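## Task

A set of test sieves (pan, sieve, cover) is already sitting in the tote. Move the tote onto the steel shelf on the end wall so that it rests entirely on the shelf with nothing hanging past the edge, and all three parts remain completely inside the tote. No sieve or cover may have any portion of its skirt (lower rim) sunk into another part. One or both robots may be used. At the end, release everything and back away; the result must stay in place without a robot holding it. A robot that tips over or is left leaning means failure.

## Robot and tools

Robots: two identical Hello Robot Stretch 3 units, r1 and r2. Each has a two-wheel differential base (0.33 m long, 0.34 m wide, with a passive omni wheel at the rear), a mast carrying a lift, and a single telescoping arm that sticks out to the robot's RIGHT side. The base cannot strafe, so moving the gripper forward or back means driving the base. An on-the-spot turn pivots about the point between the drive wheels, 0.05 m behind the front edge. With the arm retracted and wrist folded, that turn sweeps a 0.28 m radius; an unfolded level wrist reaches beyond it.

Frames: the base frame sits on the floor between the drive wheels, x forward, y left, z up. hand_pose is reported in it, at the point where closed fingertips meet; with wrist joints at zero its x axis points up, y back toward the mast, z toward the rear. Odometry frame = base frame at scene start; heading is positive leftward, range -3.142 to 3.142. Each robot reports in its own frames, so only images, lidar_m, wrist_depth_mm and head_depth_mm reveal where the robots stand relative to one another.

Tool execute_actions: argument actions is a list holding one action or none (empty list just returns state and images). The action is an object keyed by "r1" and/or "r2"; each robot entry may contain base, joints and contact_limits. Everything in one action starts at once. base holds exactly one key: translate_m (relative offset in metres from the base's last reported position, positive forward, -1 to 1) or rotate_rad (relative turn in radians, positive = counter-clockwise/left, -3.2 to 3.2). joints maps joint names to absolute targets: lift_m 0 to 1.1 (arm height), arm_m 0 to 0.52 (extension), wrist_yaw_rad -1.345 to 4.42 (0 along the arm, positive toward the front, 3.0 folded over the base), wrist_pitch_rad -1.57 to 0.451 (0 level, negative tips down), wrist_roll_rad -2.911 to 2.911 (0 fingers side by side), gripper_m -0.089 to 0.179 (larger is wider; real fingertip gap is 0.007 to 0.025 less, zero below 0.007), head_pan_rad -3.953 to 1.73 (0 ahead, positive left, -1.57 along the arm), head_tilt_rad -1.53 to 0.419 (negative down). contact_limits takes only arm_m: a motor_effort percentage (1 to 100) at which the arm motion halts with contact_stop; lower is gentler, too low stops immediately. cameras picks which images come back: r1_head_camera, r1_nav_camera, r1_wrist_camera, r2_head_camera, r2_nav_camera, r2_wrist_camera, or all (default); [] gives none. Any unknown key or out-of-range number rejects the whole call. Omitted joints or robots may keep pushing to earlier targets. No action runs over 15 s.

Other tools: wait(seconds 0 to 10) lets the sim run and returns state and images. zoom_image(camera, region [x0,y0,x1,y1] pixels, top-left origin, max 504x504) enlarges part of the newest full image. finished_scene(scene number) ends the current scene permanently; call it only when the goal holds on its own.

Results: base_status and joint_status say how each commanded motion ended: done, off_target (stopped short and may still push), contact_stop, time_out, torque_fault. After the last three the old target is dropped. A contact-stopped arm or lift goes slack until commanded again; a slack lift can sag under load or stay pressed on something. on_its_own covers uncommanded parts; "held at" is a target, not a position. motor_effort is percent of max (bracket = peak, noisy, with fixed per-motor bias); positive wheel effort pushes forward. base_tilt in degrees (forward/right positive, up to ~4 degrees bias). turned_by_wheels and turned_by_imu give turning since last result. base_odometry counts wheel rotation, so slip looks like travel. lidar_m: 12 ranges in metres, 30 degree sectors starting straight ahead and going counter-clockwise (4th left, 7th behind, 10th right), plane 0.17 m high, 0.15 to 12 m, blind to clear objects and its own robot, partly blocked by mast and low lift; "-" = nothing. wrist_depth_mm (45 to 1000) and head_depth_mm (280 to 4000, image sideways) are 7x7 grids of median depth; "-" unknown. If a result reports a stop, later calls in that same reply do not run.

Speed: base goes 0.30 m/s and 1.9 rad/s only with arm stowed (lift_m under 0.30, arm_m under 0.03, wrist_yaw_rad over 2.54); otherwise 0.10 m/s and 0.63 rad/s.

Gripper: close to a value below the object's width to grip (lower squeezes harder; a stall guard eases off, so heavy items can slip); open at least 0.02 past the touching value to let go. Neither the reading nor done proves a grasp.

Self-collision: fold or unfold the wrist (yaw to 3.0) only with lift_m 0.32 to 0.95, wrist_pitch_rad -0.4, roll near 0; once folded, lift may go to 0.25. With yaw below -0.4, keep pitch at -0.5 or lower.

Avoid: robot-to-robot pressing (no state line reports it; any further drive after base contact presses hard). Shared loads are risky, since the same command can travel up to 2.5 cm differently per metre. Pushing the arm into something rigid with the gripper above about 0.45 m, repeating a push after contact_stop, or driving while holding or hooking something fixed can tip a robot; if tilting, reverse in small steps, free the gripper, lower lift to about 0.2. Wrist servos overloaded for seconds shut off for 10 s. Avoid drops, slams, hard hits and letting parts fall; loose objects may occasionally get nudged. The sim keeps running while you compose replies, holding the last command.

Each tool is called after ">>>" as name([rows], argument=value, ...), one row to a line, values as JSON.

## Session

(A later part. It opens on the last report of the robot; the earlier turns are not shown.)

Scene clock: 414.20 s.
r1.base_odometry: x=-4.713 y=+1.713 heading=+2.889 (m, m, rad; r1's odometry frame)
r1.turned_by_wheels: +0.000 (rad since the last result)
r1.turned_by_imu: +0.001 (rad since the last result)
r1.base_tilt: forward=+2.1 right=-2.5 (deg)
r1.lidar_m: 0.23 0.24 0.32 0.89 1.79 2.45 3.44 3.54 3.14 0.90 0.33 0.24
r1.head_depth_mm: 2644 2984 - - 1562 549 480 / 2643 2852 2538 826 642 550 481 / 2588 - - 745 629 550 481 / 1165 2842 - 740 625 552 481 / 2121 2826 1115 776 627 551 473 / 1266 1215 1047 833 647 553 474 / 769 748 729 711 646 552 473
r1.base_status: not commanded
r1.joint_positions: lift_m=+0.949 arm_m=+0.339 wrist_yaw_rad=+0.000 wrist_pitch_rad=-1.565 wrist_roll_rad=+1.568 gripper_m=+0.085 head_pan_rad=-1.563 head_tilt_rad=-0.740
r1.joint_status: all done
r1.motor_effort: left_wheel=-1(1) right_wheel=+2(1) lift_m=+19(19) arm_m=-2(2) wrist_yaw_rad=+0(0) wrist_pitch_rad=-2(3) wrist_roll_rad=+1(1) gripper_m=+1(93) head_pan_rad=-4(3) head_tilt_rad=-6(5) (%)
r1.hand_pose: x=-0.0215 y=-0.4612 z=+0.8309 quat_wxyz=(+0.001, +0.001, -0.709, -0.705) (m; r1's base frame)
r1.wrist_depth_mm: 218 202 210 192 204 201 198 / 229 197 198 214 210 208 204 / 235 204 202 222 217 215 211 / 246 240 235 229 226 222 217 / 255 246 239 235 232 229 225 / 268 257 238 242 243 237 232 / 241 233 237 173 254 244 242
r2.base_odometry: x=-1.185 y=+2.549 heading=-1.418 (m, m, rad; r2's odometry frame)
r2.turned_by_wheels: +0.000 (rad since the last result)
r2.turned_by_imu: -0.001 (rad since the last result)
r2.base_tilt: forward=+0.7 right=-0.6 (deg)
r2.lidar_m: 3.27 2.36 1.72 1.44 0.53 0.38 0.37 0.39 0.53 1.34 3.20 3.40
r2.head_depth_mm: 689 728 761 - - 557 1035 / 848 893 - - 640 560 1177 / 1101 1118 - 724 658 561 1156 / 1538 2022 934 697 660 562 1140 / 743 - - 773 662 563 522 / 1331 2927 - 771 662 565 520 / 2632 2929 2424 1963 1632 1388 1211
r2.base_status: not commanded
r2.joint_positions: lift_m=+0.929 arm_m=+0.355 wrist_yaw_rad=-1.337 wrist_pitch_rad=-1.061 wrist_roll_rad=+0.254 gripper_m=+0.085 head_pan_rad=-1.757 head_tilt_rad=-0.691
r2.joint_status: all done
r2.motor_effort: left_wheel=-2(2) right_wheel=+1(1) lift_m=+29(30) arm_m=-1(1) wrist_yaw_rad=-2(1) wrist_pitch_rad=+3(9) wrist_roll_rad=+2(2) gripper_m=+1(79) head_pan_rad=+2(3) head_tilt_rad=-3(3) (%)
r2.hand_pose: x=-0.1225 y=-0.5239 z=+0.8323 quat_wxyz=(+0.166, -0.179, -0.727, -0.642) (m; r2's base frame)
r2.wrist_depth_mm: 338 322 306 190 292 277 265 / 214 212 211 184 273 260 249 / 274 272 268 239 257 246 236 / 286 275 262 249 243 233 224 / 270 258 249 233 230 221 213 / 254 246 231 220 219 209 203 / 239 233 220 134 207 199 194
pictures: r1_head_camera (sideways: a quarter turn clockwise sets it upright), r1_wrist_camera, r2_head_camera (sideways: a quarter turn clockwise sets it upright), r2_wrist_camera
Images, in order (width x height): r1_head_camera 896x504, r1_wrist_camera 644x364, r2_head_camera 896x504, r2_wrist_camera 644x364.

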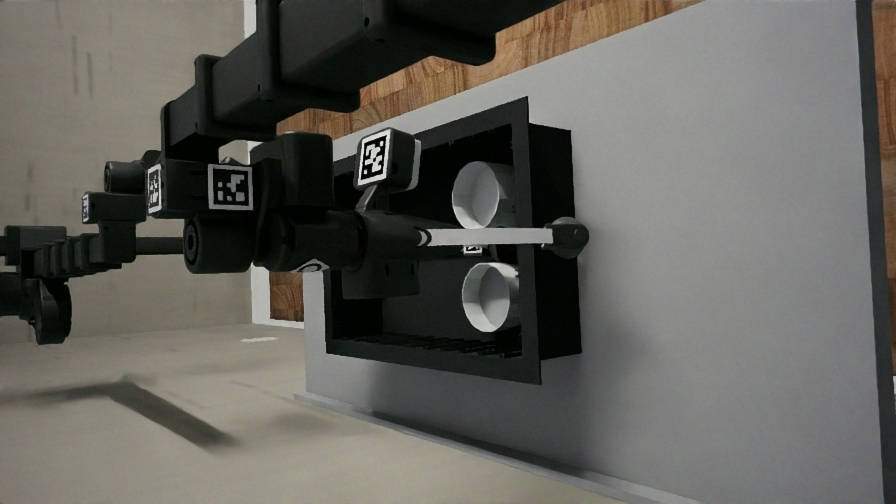

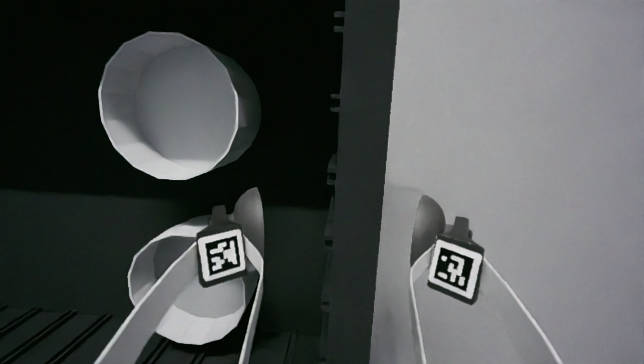

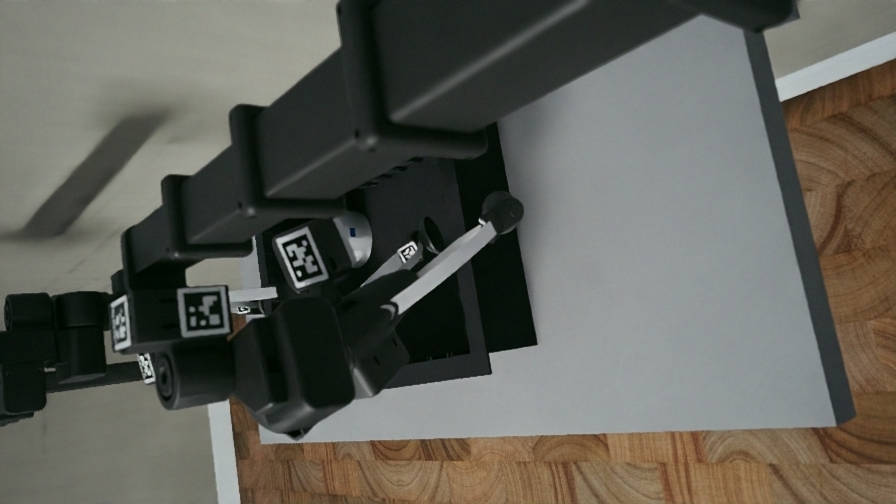

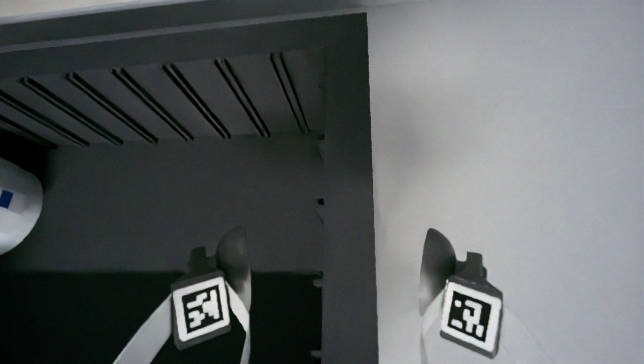

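>>> execute_actions([
  {"r1": {"joints": {"lift_m": 1.015}}, "r2": {"joints": {"lift_m": 0.995}}},
], cameras=["r1_wrist_camera", "r2_wrist_camera"])

>>> execute_actions([
  {"r1": {"base": {"translate_m": -0.3}, "joints": {"lift_m": 1.04, "arm_m": 0.0, "head_pan_rad": -1.2, "head_tilt_rad": -0.65}}, "r2": {"base": {"translate_m": 0.3}, "joints": {"lift_m": 1.02, "arm_m": 0.0, "head_pan_rad": -2.0, "head_tilt_rad": -0.6}}},
])

Scene clock: 423.80 s.
r1.base_odometry: x=-4.713 y=+1.713 heading=+2.889 (m, m, rad; r1's odometry frame)
r1.turned_by_wheels: +0.000 (rad since the last result)
r1.turned_by_imu: +0.001 (rad since the last result)
r1.base_tilt: forward=+2.2 right=-2.4 (deg)
r1.lidar_m: 0.23 0.24 0.32 0.89 1.79 2.45 3.44 3.54 3.14 0.90 0.33 0.24
r1.head_depth_mm: 2587 - 2665 2037 1590 550 481 / 2551 3082 2732 827 641 549 480 / 2514 - 953 748 629 551 482 / 816 - - 825 625 551 482 / 2555 2850 1112 797 627 552 472 / 1266 1210 1048 834 645 552 473 / 767 747 728 711 646 553 473
r1.base_status: not commanded
r1.joint_positions: lift_m=+1.014 arm_m=+0.339 wrist_yaw_rad=+0.000 wrist_pitch_rad=-1.565 wrist_roll_rad=+1.568 gripper_m=+0.085 head_pan_rad=-1.563 head_tilt_rad=-0.740
r1.joint_status: all done
r1.motor_effort: left_wheel=-1(0) right_wheel=+1(2) lift_m=+50(51) arm_m=-2(2) wrist_yaw_rad=+0(0) wrist_pitch_rad=-2(2) wrist_roll_rad=+1(1) gripper_m=+0(1) head_pan_rad=-4(3) head_tilt_rad=-6(5) (%)
r1.hand_pose: x=-0.0215 y=-0.4612 z=+0.8966 quat_wxyz=(+0.001, +0.001, -0.709, -0.705) (m; r1's base frame)
r1.wrist_depth_mm: 236 232 223 193 265 259 255 / 294 290 264 278 276 270 264 / 305 302 269 284 285 272 270 / 320 309 302 291 292 288 280 / 332 321 288 305 304 295 291 / 313 317 297 295 316 303 300 / 254 250 249 242 330 321 316
r2.base_odometry: x=-1.185 y=+2.549 heading=-1.418 (m, m, rad; r2's odometry frame)
r2.turned_by_wheels: +0.000 (rad since the last result)
r2.turned_by_imu: -0.001 (rad since the last result)
r2.base_tilt: forward=+0.8 right=-0.6 (deg)
r2.lidar_m: 3.28 2.35 1.72 1.45 0.53 0.38 0.37 0.38 0.52 1.33 3.20 3.41
r2.head_depth_mm: 688 - - 765 653 558 1019 / 827 - 897 727 654 559 1175 / 1011 - 920 726 659 561 1155 / - 1734 960 703 659 562 1141 / - 868 873 796 661 564 523 / 2566 - 947 759 664 564 520 / 2641 2919 2445 1973 1627 1391 1210
r2.base_status: not commanded
r2.joint_positions: lift_m=+0.995 arm_m=+0.355 wrist_yaw_rad=-1.337 wrist_pitch_rad=-1.061 wrist_roll_rad=+0.254 gripper_m=+0.085 head_pan_rad=-1.757 head_tilt_rad=-0.691
r2.joint_status: all done
r2.motor_effort: left_wheel=-2(2) right_wheel=+0(1) lift_m=+34(35) arm_m=-1(1) wrist_yaw_rad=-1(2) wrist_pitch_rad=+3(3) wrist_roll_rad=+2(2) gripper_m=+2(0) head_pan_rad=+3(3) head_tilt_rad=-3(4) (%)
r2.hand_pose: x=-0.1225 y=-0.5239 z=+0.8981 quat_wxyz=(+0.166, -0.180, -0.727, -0.642) (m; r2's base frame)
r2.wrist_depth_mm: 354 352 348 346 338 326 320 / 417 397 383 369 352 336 320 / 291 278 268 252 332 318 306 / 344 347 333 321 313 300 287 / 324 334 320 306 295 283 274 / 326 317 297 288 277 269 261 / 298 301 283 275 264 256 249
pictures: r1_wrist_camera, r2_wrist_camera
Images, in order (width x height): r1_wrist_camera 644x364, r2_wrist_camera 644x364.

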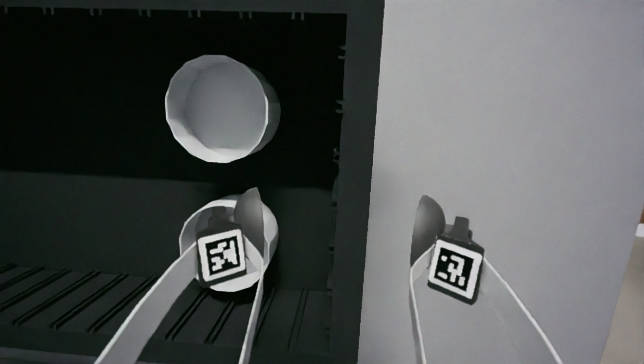

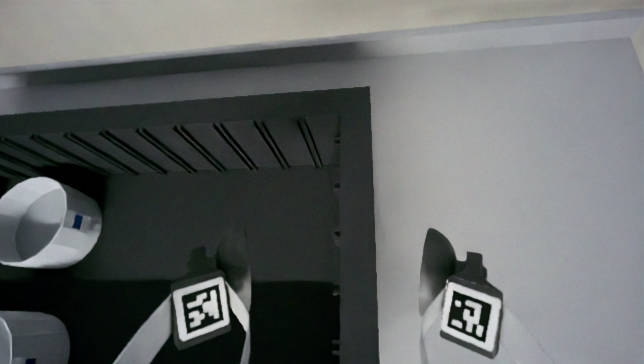

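Scene clock: 427.77 s.
r1.base_odometry: x=-4.422 y=+1.638 heading=+2.889 (m, m, rad; r1's odometry frame)
r1.turned_by_wheels: +0.000 (rad since the last result)
r1.turned_by_imu: +0.000 (rad since the last result)
r1.base_tilt: forward=+2.1 right=-2.5 (deg)
r1.lidar_m: 0.53 0.55 0.74 1.73 1.79 2.44 3.12 3.26 3.12 1.34 0.75 0.55
r1.head_depth_mm: 2409 2695 2923 2204 1589 1463 - / 2556 2832 3070 2103 1651 1472 - / 2094 2450 2590 894 744 1324 1198 / 1444 1604 1631 932 665 583 502 / 1099 1187 1204 902 676 584 491 / 887 943 1010 832 683 585 492 / 743 782 825 846 700 587 515
r1.base_status: done
r1.joint_positions: lift_m=+1.039 arm_m=+0.003 wrist_yaw_rad=+0.000 wrist_pitch_rad=-1.565 wrist_roll_rad=+1.568 gripper_m=+0.085 head_pan_rad=-1.207 head_tilt_rad=-0.655
r1.joint_status: all done
joint sent to its limit — the command would take r1.arm_m past its lower limit, so that joint was sent only as far as its limit.
r1.motor_effort: left_wheel=+0(4) right_wheel=+2(2) lift_m=+50(51) arm_m=-4(4) wrist_yaw_rad=+0(1) wrist_pitch_rad=-2(2) wrist_roll_rad=+1(1) gripper_m=+1(1) head_pan_rad=+3(28) head_tilt_rad=+2(17) (%)
r1.hand_pose: x=-0.0215 y=-0.1251 z=+0.9216 quat_wxyz=(+0.001, +0.001, -0.709, -0.705) (m; r1's base frame)
r1.wrist_depth_mm: - - - - 957 969 910 / - - - - - 992 964 / - - - - - - 993 / - - - - - - - / 376 381 - - - - - / 371 373 360 - - - - / 379 380 372 882 903 907 925
r2.base_odometry: x=-1.140 y=+2.253 heading=-1.418 (m, m, rad; r2's odometry frame)
r2.turned_by_wheels: +0.000 (rad since the last result)
r2.turned_by_imu: +0.000 (rad since the last result)
r2.base_tilt: forward=+0.8 right=-0.6 (deg)
r2.lidar_m: 2.99 2.35 1.72 1.66 0.95 0.69 0.67 0.70 0.95 1.34 3.20 3.12
r2.head_depth_mm: 861 910 - - 662 603 1237 / 977 1050 - - - - 1218 / 1133 1232 - - - - - / 1340 1457 - - - - - / 1651 1852 - - - - - / 2164 2557 2799 - - - - / 2653 2868 2938 - - - -
r2.base_status: done
r2.joint_positions: lift_m=+1.020 arm_m=+0.000 wrist_yaw_rad=-1.337 wrist_pitch_rad=-1.061 wrist_roll_rad=+0.255 gripper_m=+0.085 head_pan_rad=-1.993 head_tilt_rad=-0.606
r2.joint_status: all done
r2.motor_effort: left_wheel=-2(5) right_wheel=+1(6) lift_m=+34(33) arm_m=-3(3) wrist_yaw_rad=-2(1) wrist_pitch_rad=+3(3) wrist_roll_rad=+2(2) gripper_m=+1(1) head_pan_rad=-2(17) head_tilt_rad=+1(9) (%)
r2.hand_pose: x=-0.1227 y=-0.1691 z=+0.9232 quat_wxyz=(+0.166, -0.180, -0.727, -0.641) (m; r2's base frame)
r2.wrist_depth_mm: 423 487 455 743 732 727 708 / 414 453 427 921 902 903 872 / 427 418 395 - - - - / 406 390 374 - - - - / - - - - - - - / - - - - - - 960 / - - - - - - 945
pictures: r1_head_camera (sideways: a quarter turn clockwise sets it upright), r1_nav_camera (sideways: a quarter turn counterclockwise sets it upright), r1_wrist_camera, r2_head_camera (sideways: a quarter turn clockwise sets it upright), r2_nav_camera (sideways: a quarter turn counterclockwise sets it upright), r2_wrist_camera
Images, in order (width x height): r1_head_camera 896x504, r1_nav_camera 672x504, r1_wrist_camera 644x364, r2_head_camera 896x504, r2_nav_camera 672x504, r2_wrist_camera 644x364.

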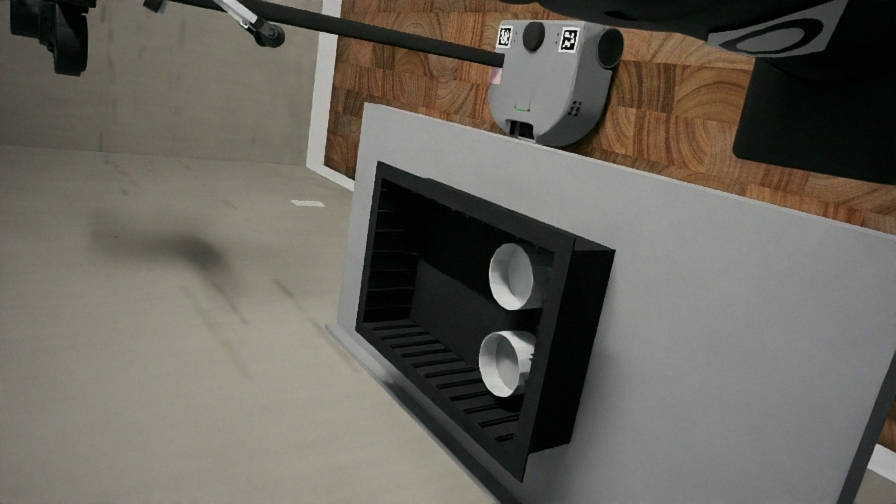

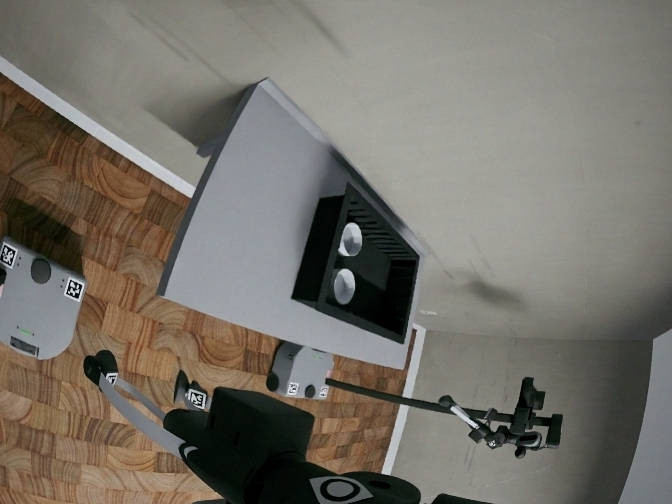

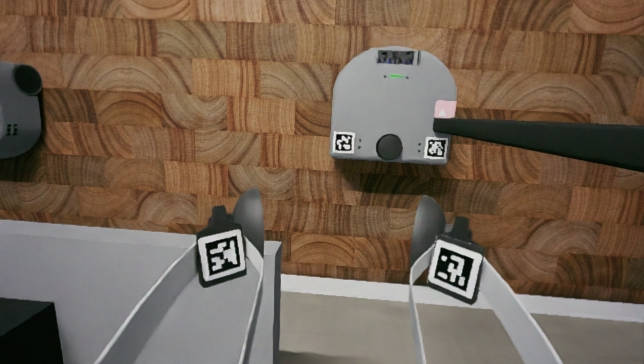

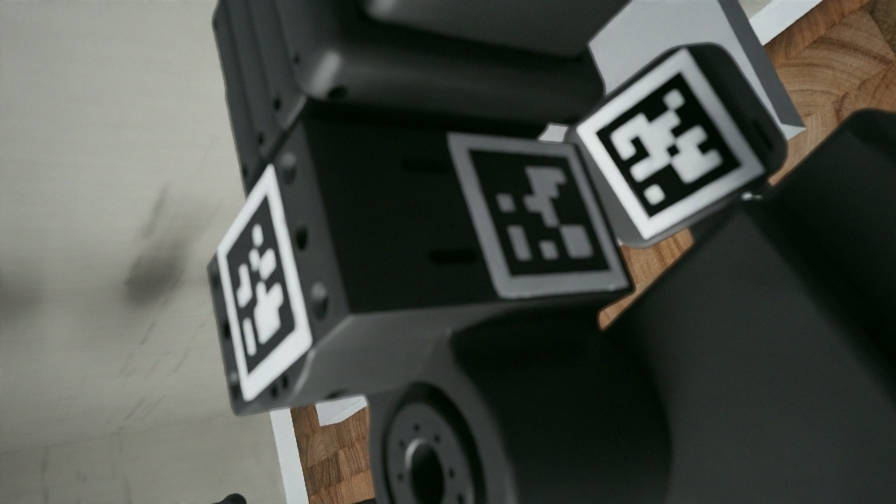

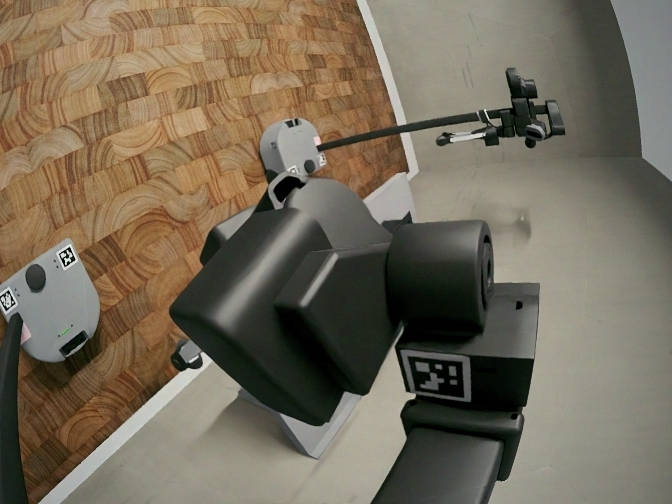

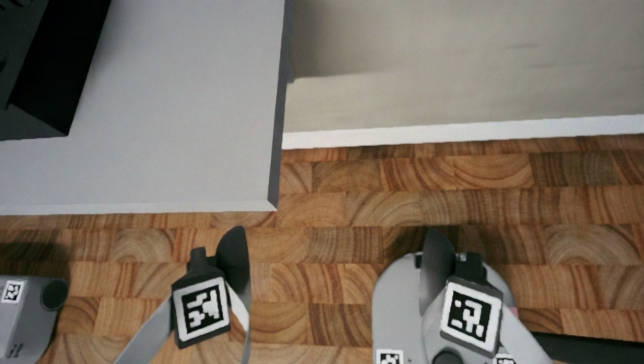

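>>> zoom_image(camera="r1_head_camera", region=[440, 220, 620, 420])

Region (440, 220, 620, 420) of r1_head_camera's 896x504 image, scaled by 2.520, with more detail than that image has; it fills the left 454 columns of this view, and the rest is white.

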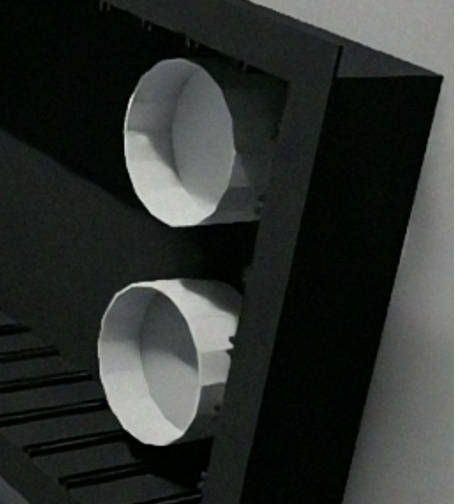

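>>> finished_scene(scene=1)

The scene is finished: the task was done.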